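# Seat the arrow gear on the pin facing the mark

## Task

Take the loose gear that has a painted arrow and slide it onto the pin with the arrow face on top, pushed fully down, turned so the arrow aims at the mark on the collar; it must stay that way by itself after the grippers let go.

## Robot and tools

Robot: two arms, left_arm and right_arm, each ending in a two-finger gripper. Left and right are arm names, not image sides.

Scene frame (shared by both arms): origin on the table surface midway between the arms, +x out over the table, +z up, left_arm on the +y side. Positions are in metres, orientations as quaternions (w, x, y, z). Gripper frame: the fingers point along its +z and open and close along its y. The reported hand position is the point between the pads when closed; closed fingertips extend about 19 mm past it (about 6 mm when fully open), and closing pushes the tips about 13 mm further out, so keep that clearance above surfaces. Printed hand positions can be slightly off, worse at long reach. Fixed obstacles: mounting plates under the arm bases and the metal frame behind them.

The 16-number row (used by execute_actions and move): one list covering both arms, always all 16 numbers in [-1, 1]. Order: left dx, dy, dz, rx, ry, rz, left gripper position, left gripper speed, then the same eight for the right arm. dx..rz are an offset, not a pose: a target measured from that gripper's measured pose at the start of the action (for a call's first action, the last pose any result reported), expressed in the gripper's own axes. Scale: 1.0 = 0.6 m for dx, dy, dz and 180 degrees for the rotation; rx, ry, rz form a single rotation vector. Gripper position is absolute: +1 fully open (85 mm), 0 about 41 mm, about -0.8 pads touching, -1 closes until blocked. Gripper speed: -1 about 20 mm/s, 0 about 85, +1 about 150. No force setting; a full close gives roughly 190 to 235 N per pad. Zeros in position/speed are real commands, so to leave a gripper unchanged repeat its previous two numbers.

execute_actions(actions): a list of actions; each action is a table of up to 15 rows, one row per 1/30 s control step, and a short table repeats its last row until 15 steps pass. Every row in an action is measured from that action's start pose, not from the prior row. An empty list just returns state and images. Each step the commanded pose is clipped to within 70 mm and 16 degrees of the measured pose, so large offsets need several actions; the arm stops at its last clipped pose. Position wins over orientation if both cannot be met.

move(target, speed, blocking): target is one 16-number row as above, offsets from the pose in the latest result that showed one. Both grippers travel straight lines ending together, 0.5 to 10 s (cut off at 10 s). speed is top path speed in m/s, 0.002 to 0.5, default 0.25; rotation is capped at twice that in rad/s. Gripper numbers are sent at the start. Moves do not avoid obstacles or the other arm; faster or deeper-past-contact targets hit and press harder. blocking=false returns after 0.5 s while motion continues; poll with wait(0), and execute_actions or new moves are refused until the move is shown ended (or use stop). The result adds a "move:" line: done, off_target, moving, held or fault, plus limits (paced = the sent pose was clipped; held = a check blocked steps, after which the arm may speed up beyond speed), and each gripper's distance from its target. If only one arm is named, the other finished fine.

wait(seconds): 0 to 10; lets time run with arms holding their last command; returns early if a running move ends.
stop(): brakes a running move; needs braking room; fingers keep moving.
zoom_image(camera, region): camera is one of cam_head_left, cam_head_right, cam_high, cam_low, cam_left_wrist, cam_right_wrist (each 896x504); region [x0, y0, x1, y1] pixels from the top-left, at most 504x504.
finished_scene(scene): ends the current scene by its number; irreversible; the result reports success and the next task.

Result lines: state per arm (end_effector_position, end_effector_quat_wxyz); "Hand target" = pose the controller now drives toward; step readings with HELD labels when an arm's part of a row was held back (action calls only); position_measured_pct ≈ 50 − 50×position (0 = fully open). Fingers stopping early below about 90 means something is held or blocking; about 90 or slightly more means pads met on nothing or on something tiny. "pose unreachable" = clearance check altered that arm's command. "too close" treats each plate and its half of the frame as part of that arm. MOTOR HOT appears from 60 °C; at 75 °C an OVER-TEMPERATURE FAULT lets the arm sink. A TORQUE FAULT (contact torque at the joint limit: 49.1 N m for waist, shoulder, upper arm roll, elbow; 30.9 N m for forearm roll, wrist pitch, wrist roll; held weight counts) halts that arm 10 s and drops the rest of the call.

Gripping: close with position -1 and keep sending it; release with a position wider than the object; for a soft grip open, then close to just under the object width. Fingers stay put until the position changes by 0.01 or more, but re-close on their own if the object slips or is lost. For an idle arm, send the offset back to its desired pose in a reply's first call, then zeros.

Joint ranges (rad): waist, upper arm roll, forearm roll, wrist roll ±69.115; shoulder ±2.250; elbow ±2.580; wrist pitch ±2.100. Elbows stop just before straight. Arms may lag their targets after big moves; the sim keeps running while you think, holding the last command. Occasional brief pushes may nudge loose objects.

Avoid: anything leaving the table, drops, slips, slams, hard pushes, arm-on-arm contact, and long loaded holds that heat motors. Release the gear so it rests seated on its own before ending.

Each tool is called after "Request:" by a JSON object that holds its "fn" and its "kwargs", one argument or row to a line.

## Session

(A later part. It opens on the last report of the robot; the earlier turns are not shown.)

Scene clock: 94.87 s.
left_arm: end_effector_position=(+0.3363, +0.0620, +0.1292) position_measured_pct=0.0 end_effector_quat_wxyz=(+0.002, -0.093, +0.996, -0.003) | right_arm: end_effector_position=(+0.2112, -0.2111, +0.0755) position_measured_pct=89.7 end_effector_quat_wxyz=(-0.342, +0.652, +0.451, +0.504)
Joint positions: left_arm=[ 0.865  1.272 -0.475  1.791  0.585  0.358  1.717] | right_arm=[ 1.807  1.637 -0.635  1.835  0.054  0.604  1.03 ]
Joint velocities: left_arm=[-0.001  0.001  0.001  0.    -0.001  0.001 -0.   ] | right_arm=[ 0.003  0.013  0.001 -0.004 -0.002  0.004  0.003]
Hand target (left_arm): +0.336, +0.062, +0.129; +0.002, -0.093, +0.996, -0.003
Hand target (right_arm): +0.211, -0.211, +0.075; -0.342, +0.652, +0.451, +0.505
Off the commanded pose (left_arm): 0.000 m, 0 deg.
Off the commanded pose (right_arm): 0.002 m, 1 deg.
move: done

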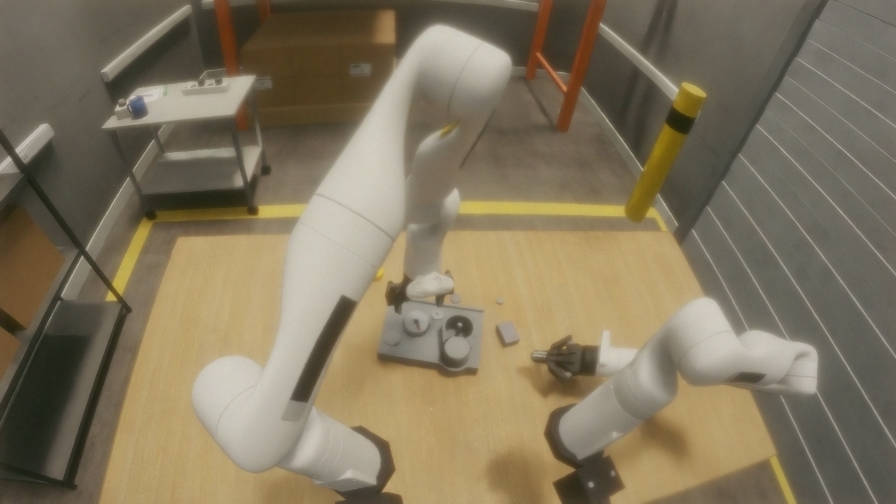

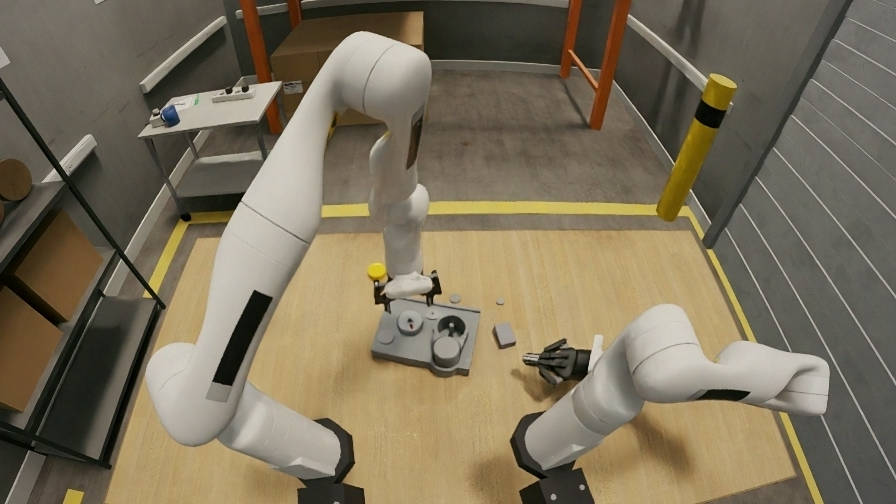

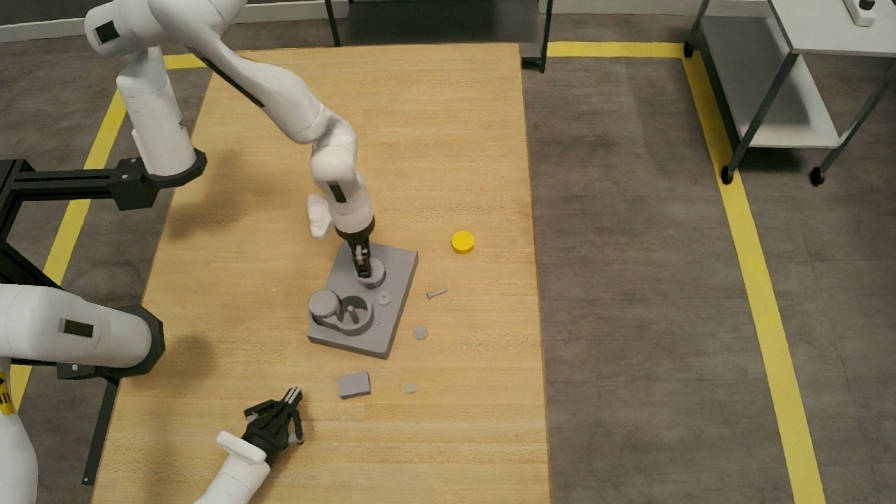

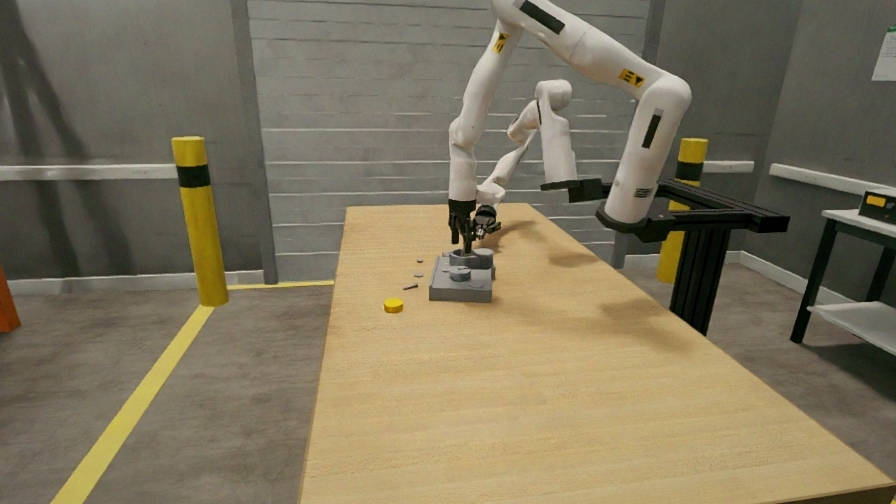

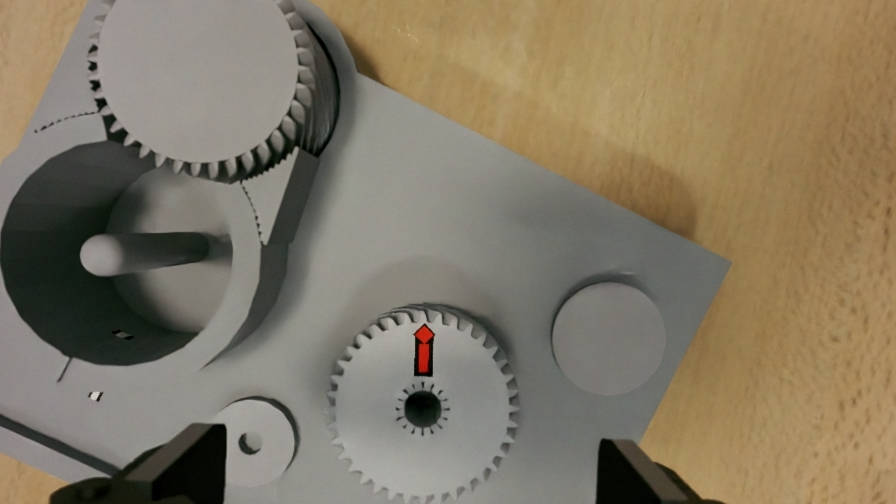

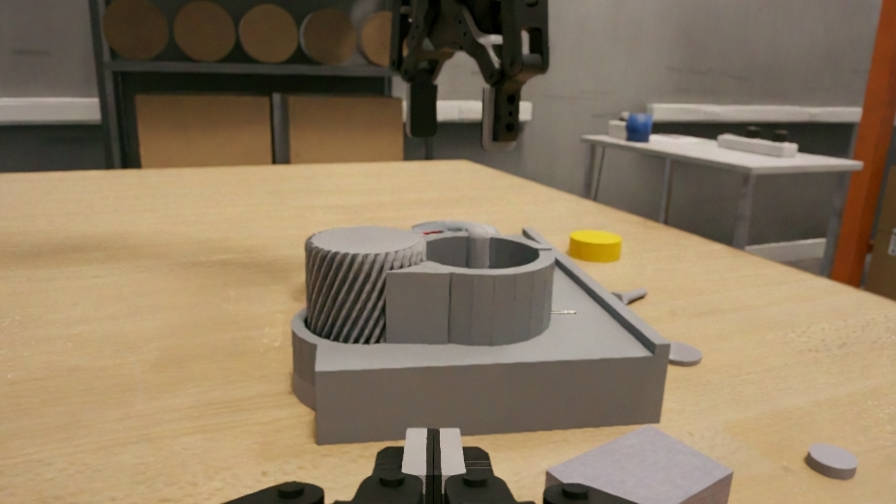

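Request:
{"fn": "zoom_image", "kwargs": {
  "camera": "cam_left_wrist",
  "region": [420, 300, 530, 420]
}}

Request:
{"fn": "zoom_image", "kwargs": {
  "camera": "cam_left_wrist",
  "region": [320, 300, 430, 420]
}}

Request:
{"fn": "zoom_image", "kwargs": {
  "camera": "cam_left_wrist",
  "region": [320, 394, 530, 504]
}}

Region (420, 300, 530, 420) of cam_left_wrist's 896x504 image, scaled by 4.200; it fills the left 462 columns of this view, and the rest is white.

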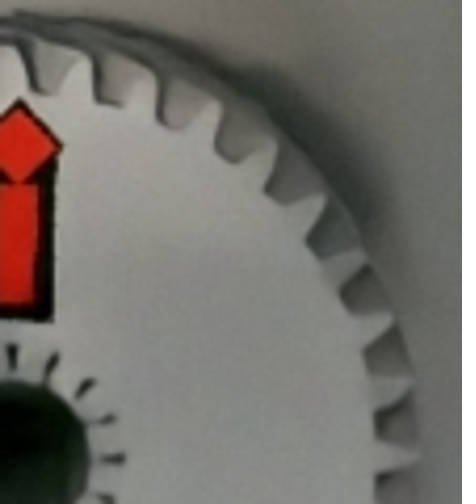

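Region (320, 300, 430, 420) of cam_left_wrist's 896x504 image, scaled by 4.200; it fills the left 462 columns of this view, and the rest is white.

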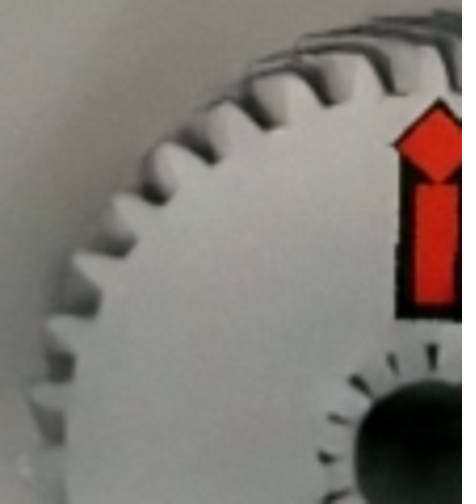

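Region (320, 394, 530, 504) of cam_left_wrist's 896x504 image, scaled by 2.400; it fills the top 264 rows of this view, and the rest is white.

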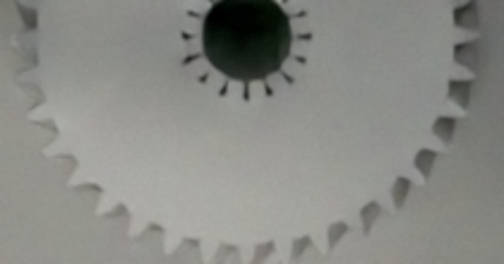

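Request:
{"fn": "zoom_image", "kwargs": {
  "camera": "cam_right_wrist",
  "region": [345, 248, 395, 348]
}}

Request:
{"fn": "zoom_image", "kwargs": {
  "camera": "cam_right_wrist",
  "region": [340, 250, 390, 300]
}}

Request:
{"fn": "zoom_image", "kwargs": {
  "camera": "cam_right_wrist",
  "region": [340, 298, 390, 348]
}}

Region (345, 248, 395, 348) of cam_right_wrist's 896x504 image, scaled by 5.040.

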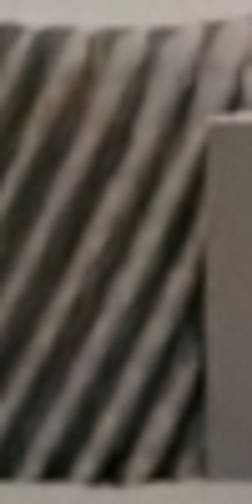

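Region (340, 250, 390, 300) of cam_right_wrist's 896x504 image, scaled by 10.080.

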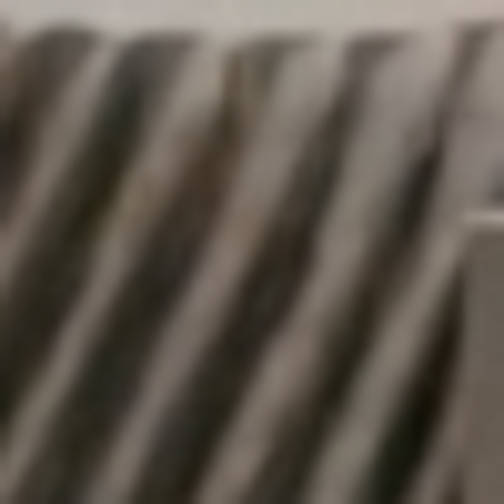

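Region (340, 298, 390, 348) of cam_right_wrist's 896x504 image, scaled by 10.080.

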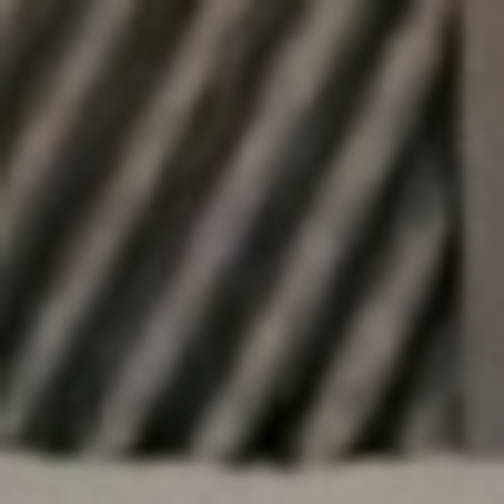

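Request:
{"fn": "zoom_image", "kwargs": {
  "camera": "cam_left_wrist",
  "region": [90, 150, 190, 250]
}}

Request:
{"fn": "zoom_image", "kwargs": {
  "camera": "cam_left_wrist",
  "region": [90, 260, 210, 380]
}}

Request:
{"fn": "zoom_image", "kwargs": {
  "camera": "cam_left_wrist",
  "region": [0, 130, 120, 250]
}}

Request:
{"fn": "zoom_image", "kwargs": {
  "camera": "cam_left_wrist",
  "region": [0, 270, 140, 410]
}}

Request:
{"fn": "zoom_image", "kwargs": {
  "camera": "cam_left_wrist",
  "region": [160, 200, 300, 300]
}}

Region (90, 150, 190, 250) of cam_left_wrist's 896x504 image, scaled by 5.040.

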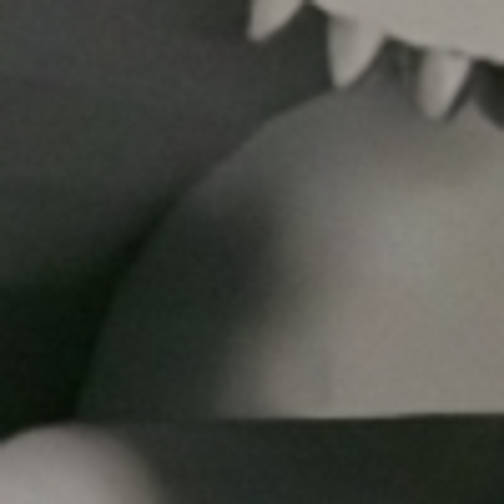

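Region (90, 260, 210, 380) of cam_left_wrist's 896x504 image, scaled by 4.200.

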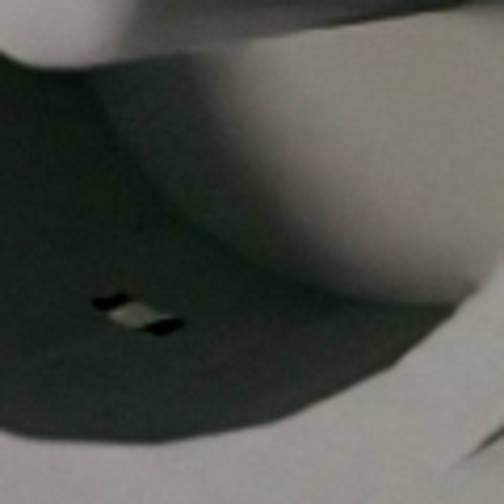

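Region (0, 130, 120, 250) of cam_left_wrist's 896x504 image, scaled by 4.200.

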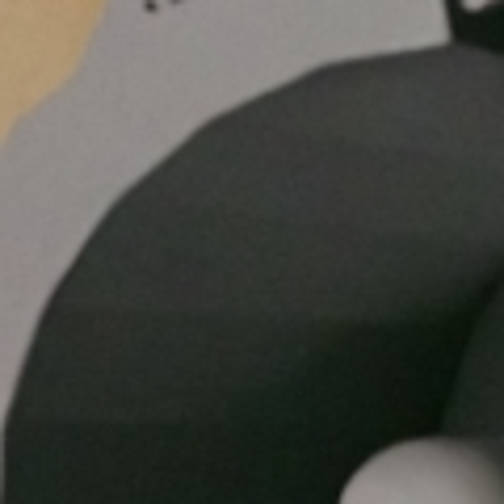

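Region (0, 270, 140, 410) of cam_left_wrist's 896x504 image, scaled by 3.600.

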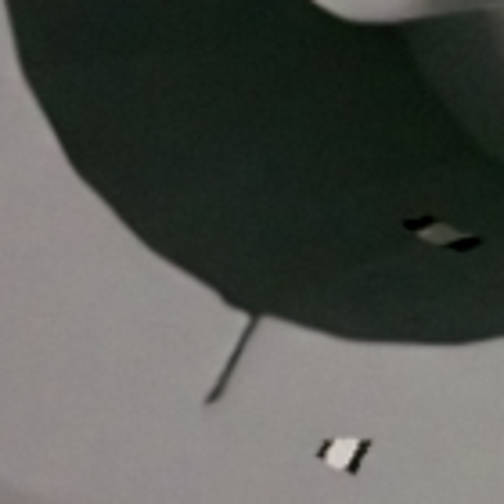

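Region (160, 200, 300, 300) of cam_left_wrist's 896x504 image, scaled by 3.600; it fills the top 360 rows of this view, and the rest is white.

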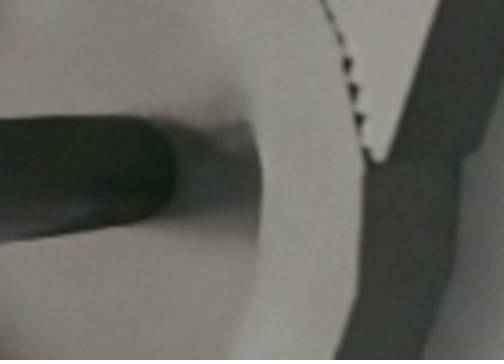

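Request:
{"fn": "move", "kwargs": {
  "target": [-0.0012, 0.0018, 0.0853, 0, 0, -0.1667, 1, 0, 0, 0, 0.0833, 0, 0, 0, -0.8, 0],
  "speed": 0.25
}}

Scene clock: 210.27 s.
left_arm: end_effector_position=(+0.3370, +0.0627, +0.0782) position_measured_pct=0.0 end_effector_quat_wxyz=(+0.001, -0.347, +0.938, -0.003) | right_arm: end_effector_position=(+0.2286, -0.1663, +0.0624) position_measured_pct=89.7 end_effector_quat_wxyz=(-0.342, +0.652, +0.451, +0.504)
Joint positions: left_arm=[ 0.852  1.396 -0.494  1.746  0.827  0.323  2.027] | right_arm=[ 1.744  1.722 -0.637  1.851  0.059  0.482  1.026]
Joint velocities: left_arm=[ 0.001  0.005 -0.003 -0.001  0.002  0.002  0.005] | right_arm=[-0.002  0.002 -0.     0.     0.    -0.002 -0.001]
Hand target (left_arm): +0.337, +0.063, +0.078; +0.001, -0.347, +0.938, -0.003
Hand target (right_arm): +0.229, -0.166, +0.062; -0.342, +0.652, +0.451, +0.504
Off the commanded pose (left_arm): 0.000 m, 0 deg.
Off the commanded pose (right_arm): 0.000 m, 0 deg.
move: done

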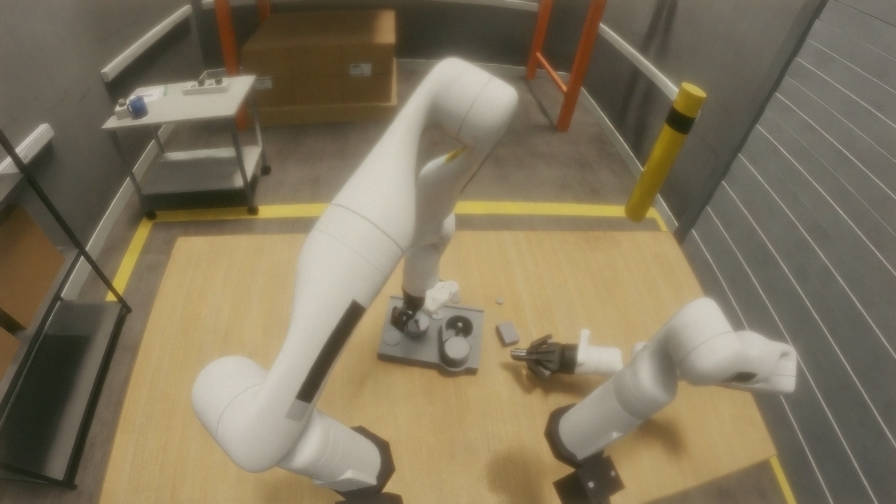

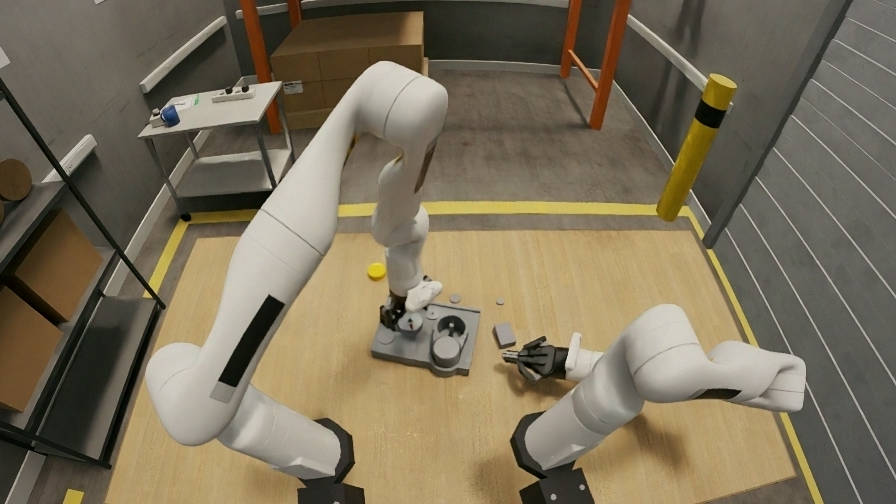

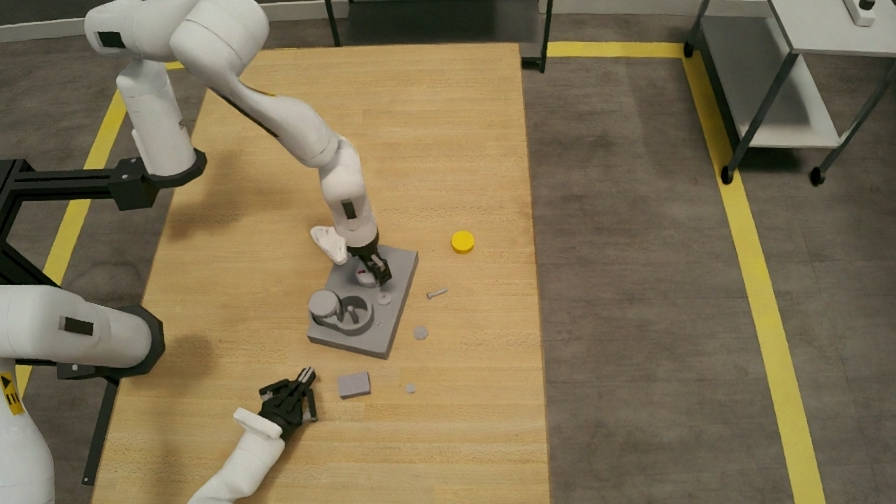

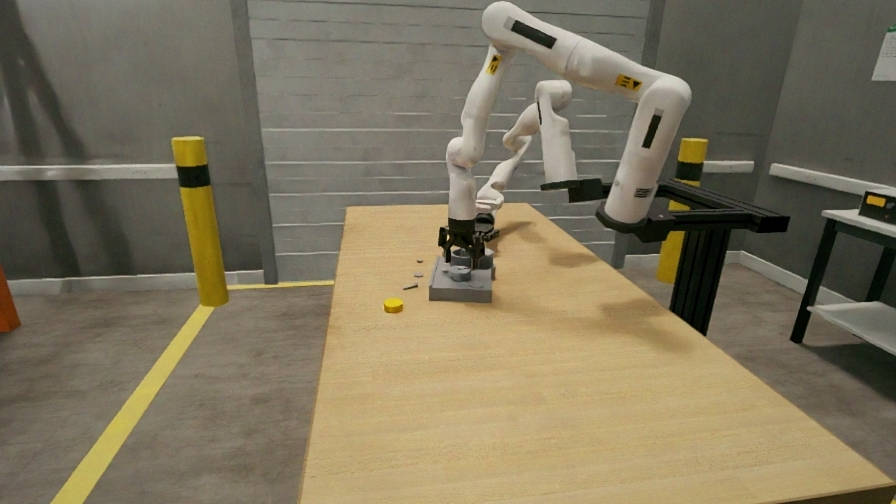

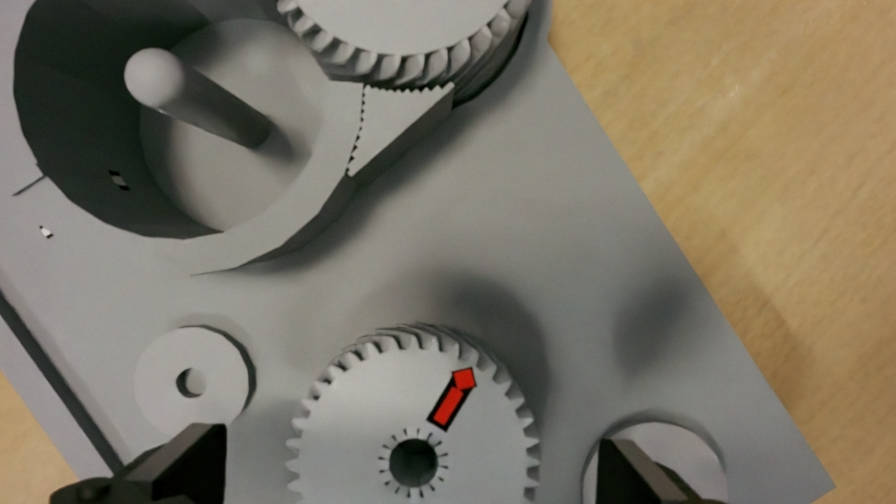

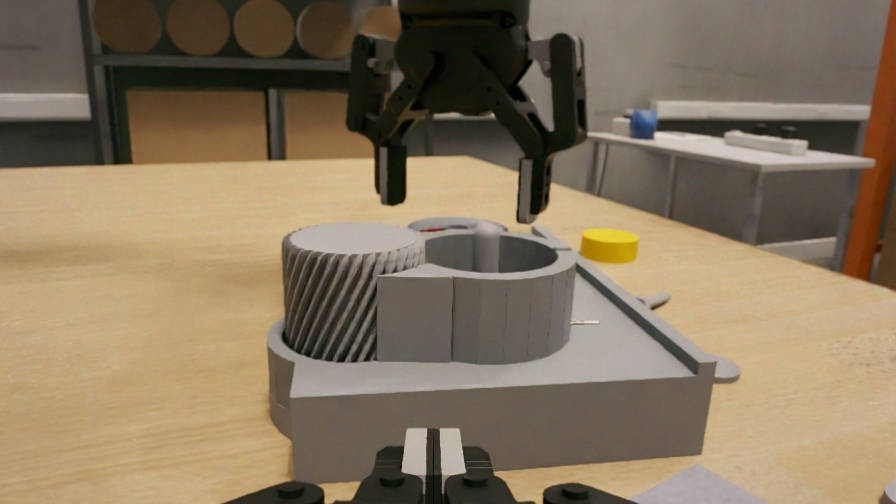

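Request:
{"fn": "zoom_image", "kwargs": {
  "camera": "cam_left_wrist",
  "region": [270, 310, 560, 504]
}}

Request:
{"fn": "zoom_image", "kwargs": {
  "camera": "cam_right_wrist",
  "region": [275, 215, 435, 375]
}}

Request:
{"fn": "zoom_image", "kwargs": {
  "camera": "cam_right_wrist",
  "region": [325, 250, 385, 310]
}}

Request:
{"fn": "zoom_image", "kwargs": {
  "camera": "cam_right_wrist",
  "region": [325, 305, 385, 365]
}}

Request:
{"fn": "zoom_image", "kwargs": {
  "camera": "cam_left_wrist",
  "region": [0, 0, 380, 280]
}}

Region (270, 310, 560, 504) of cam_left_wrist's 896x504 image, scaled by 1.738; it fills the top 337 rows of this view, and the rest is white.

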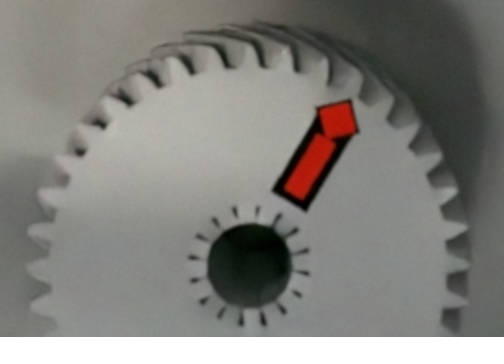

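Region (275, 215, 435, 375) of cam_right_wrist's 896x504 image, scaled by 3.150.

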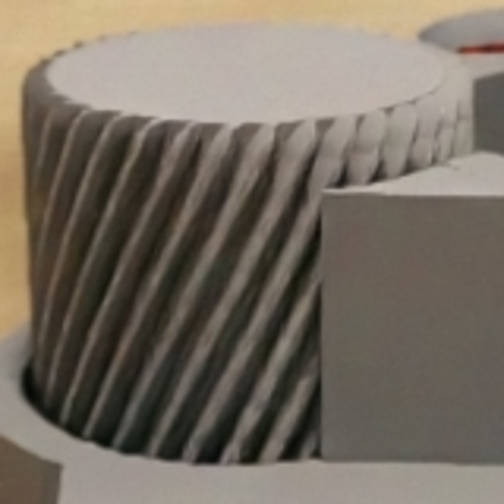

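Region (325, 250, 385, 310) of cam_right_wrist's 896x504 image, scaled by 8.400.

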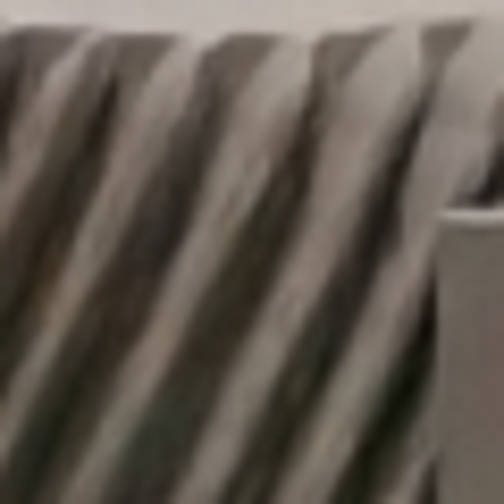

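Region (325, 305, 385, 365) of cam_right_wrist's 896x504 image, scaled by 8.400.

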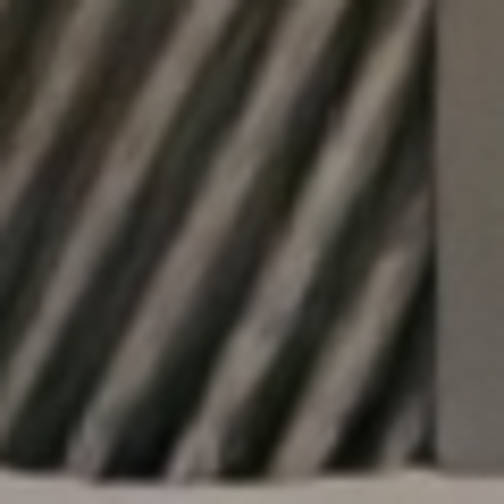

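Region (0, 0, 380, 280) of cam_left_wrist's 896x504 image, scaled by 1.326; it fills the top 371 rows of this view, and the rest is white.

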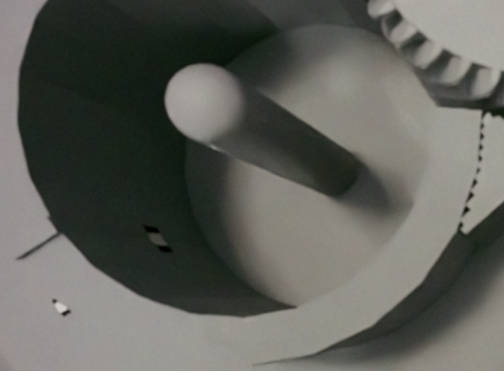

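Request:
{"fn": "zoom_image", "kwargs": {
  "camera": "cam_left_wrist",
  "region": [0, 90, 170, 260]
}}

Request:
{"fn": "zoom_image", "kwargs": {
  "camera": "cam_left_wrist",
  "region": [120, 90, 290, 260]
}}

Request:
{"fn": "zoom_image", "kwargs": {
  "camera": "cam_left_wrist",
  "region": [110, 0, 300, 160]
}}

Request:
{"fn": "zoom_image", "kwargs": {
  "camera": "cam_left_wrist",
  "region": [270, 0, 560, 250]
}}

Region (0, 90, 170, 260) of cam_left_wrist's 896x504 image, scaled by 2.965.

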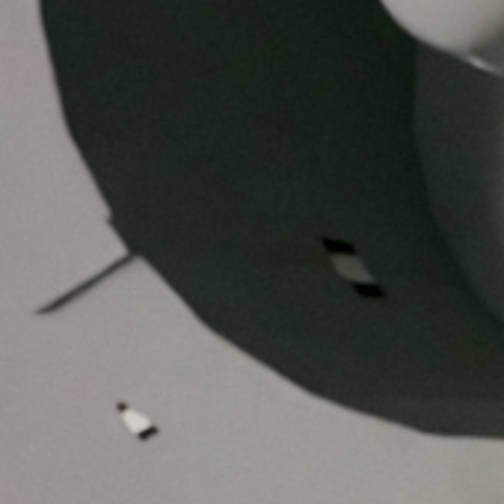

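Region (120, 90, 290, 260) of cam_left_wrist's 896x504 image, scaled by 2.965.

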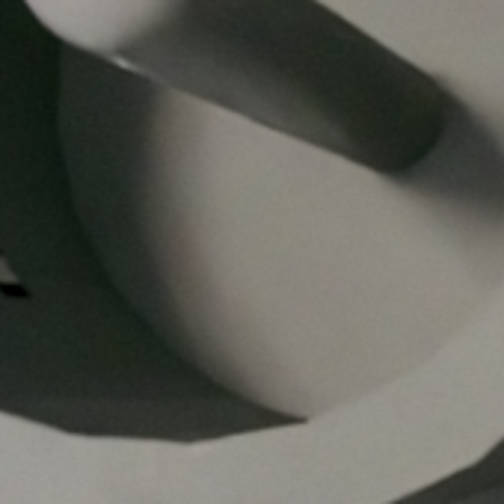

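Region (110, 0, 300, 160) of cam_left_wrist's 896x504 image, scaled by 2.653; it fills the top 424 rows of this view, and the rest is white.

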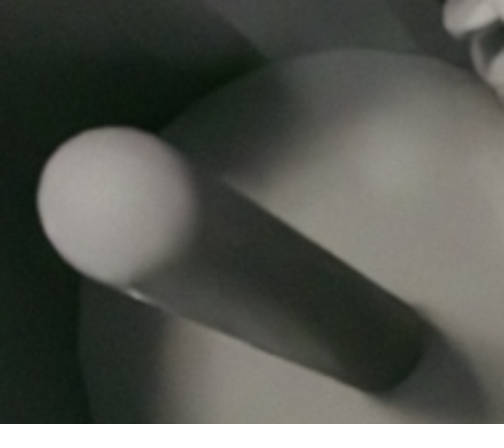

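Region (270, 0, 560, 250) of cam_left_wrist's 896x504 image, scaled by 1.738; it fills the top 434 rows of this view, and the rest is white.

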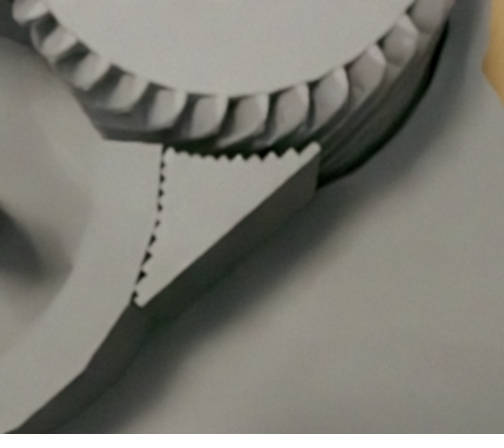

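Request:
{"fn": "execute_actions", "kwargs": {
  "actions": [
    [[0,0,0.001,0,0,0,0.66,-0.5,0,0,0,0,0,0,-0.8,0],[0,0,0.003,0,0,0,0.66,-0.5,0,0,0,0,0,0,-0.8,0],[0,0,0.0055,0,0,0,0.66,-0.5,0,0,0,0,0,0,-0.8,0],[0,0,0.0085,0,0,0,0.66,-0.5,0,0,0,0,0,0,-0.8,0],[0,0,0.012,0,0,0,0.66,-0.5,0,0,0,0,0,0,-0.8,0],[0,0,0.0155,0,0,0,0.66,-0.5,0,0,0,0,0,0,-0.8,0],[0,0,0.0185,0,0,0,0.66,-0.5,0,0,0,0,0,0,-0.8,0],[0,0,0.021,0,0,0,0.66,-0.5,0,0,0,0,0,0,-0.8,0],[0,0,0.0227,0,0,0,0.66,-0.5,0,0,0,0,0,0,-0.8,0],[0,0,0.0237,0,0,0,0.66,-0.5,0,0,0,0,0,0,-0.8,0]]
  ]
}}

Scene clock: 234.97 s.
left_arm: end_effector_position=(+0.3372, +0.0623, +0.0645) position_measured_pct=16.7 end_effector_quat_wxyz=(+0.001, -0.347, +0.938, -0.004) | right_arm: end_effector_position=(+0.2286, -0.1663, +0.0624) position_measured_pct=89.7 end_effector_quat_wxyz=(-0.342, +0.652, +0.451, +0.504)
Joint positions: left_arm=[ 0.834  1.423 -0.477  1.731  0.835  0.301  2.018] | right_arm=[ 1.744  1.722 -0.637  1.851  0.059  0.482  1.026]
Joint velocities: left_arm=[-0.008  0.01   0.004 -0.005  0.003 -0.009 -0.003] | right_arm=[ 0.001  0.001 -0.     0.001  0.     0.001  0.   ]
Hand target (left_arm): +0.337, +0.063, +0.064; +0.001, -0.347, +0.938, -0.003
Hand target (right_arm): +0.229, -0.166, +0.062; -0.342, +0.652, +0.451, +0.504
Off the commanded pose (left_arm): 0.001 m, 0 deg.
Off the commanded pose (right_arm): 0.000 m, 0 deg.
Step readings (end_effector_position):
0: left_arm (+0.3369, +0.0627, +0.0780) | right_arm (+0.2286, -0.1662, +0.0624)
1: left_arm (+0.3369, +0.0627, +0.0779) | right_arm (+0.2286, -0.1662, +0.0624)
2: left_arm (+0.3370, +0.0628, +0.0776) | right_arm (+0.2286, -0.1663, +0.0624)
4: left_arm (+0.3370, +0.0629, +0.0760) | right_arm (+0.2286, -0.1663, +0.0624)
8: left_arm (+0.3369, +0.0629, +0.0699) | right_arm (+0.2286, -0.1663, +0.0624)
15: end_effector_position above

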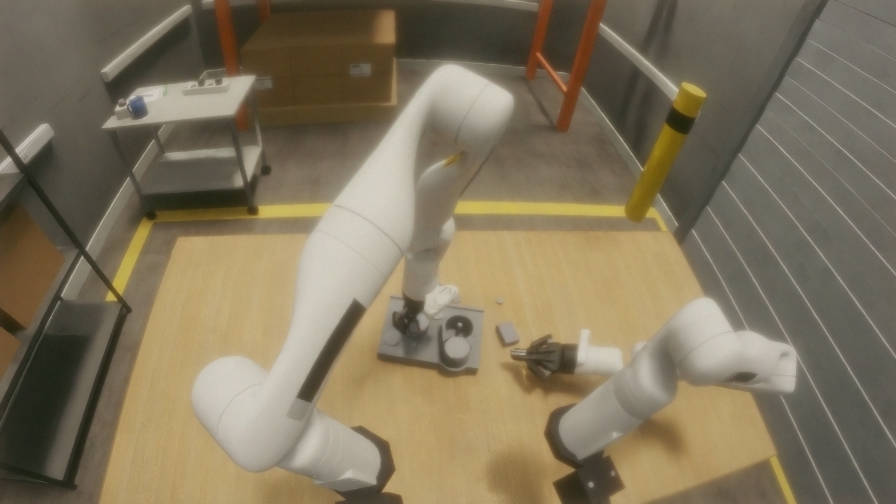

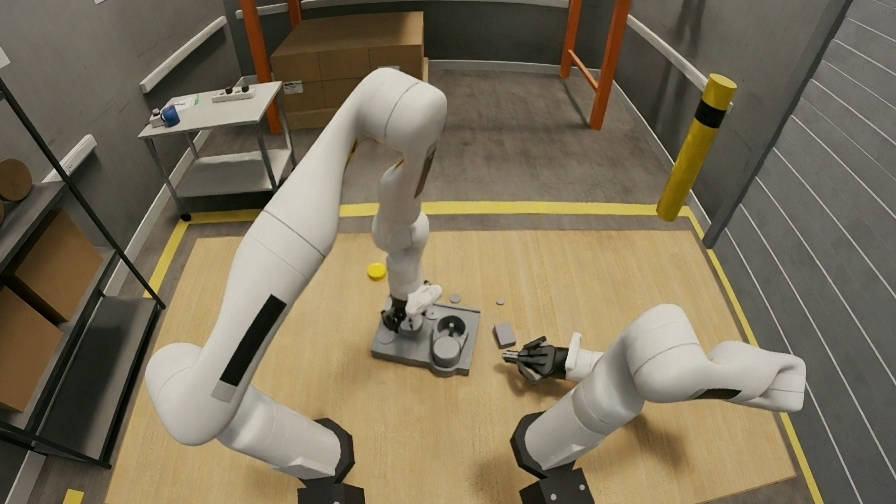

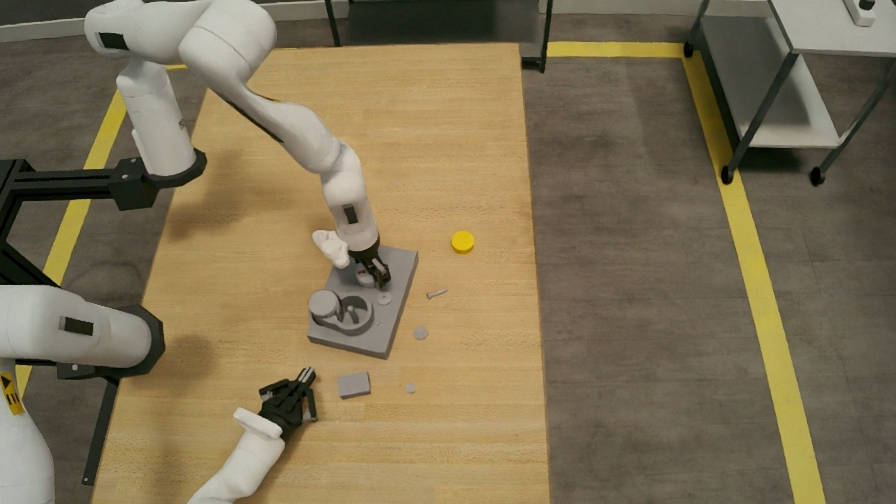

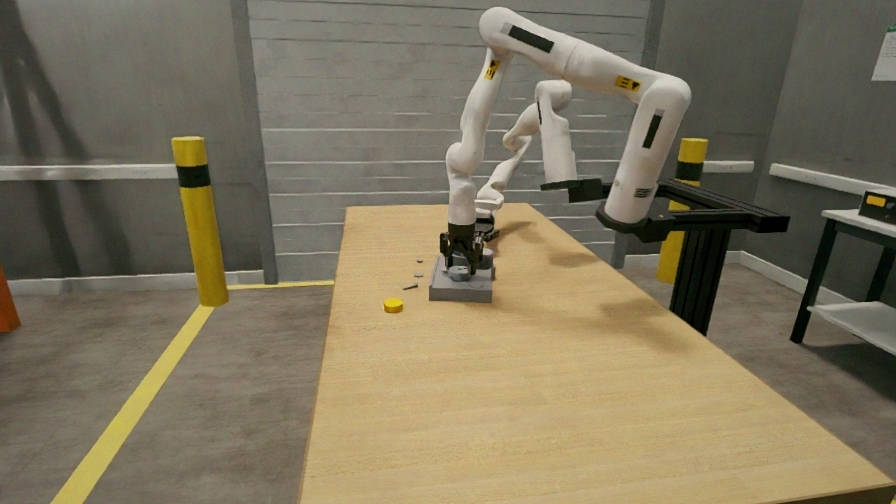

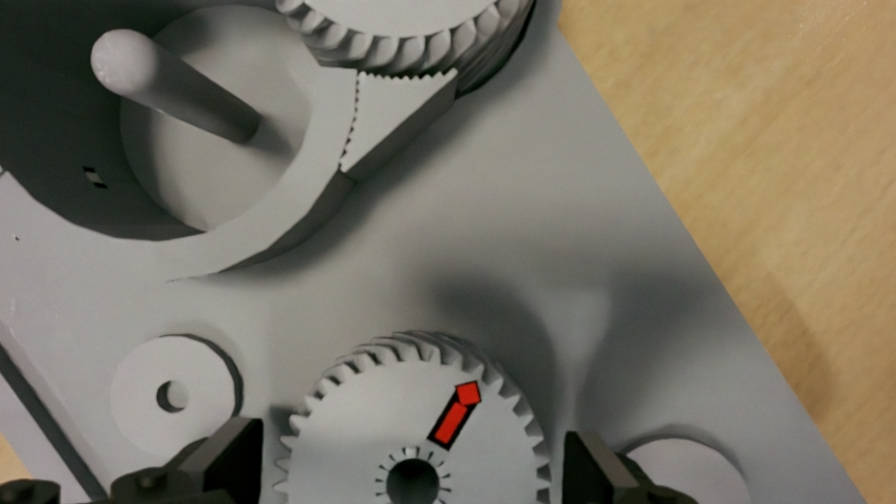

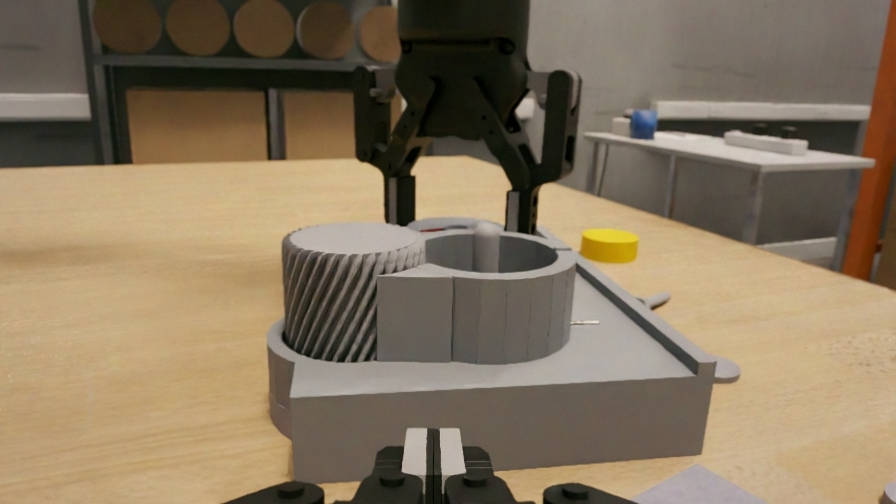

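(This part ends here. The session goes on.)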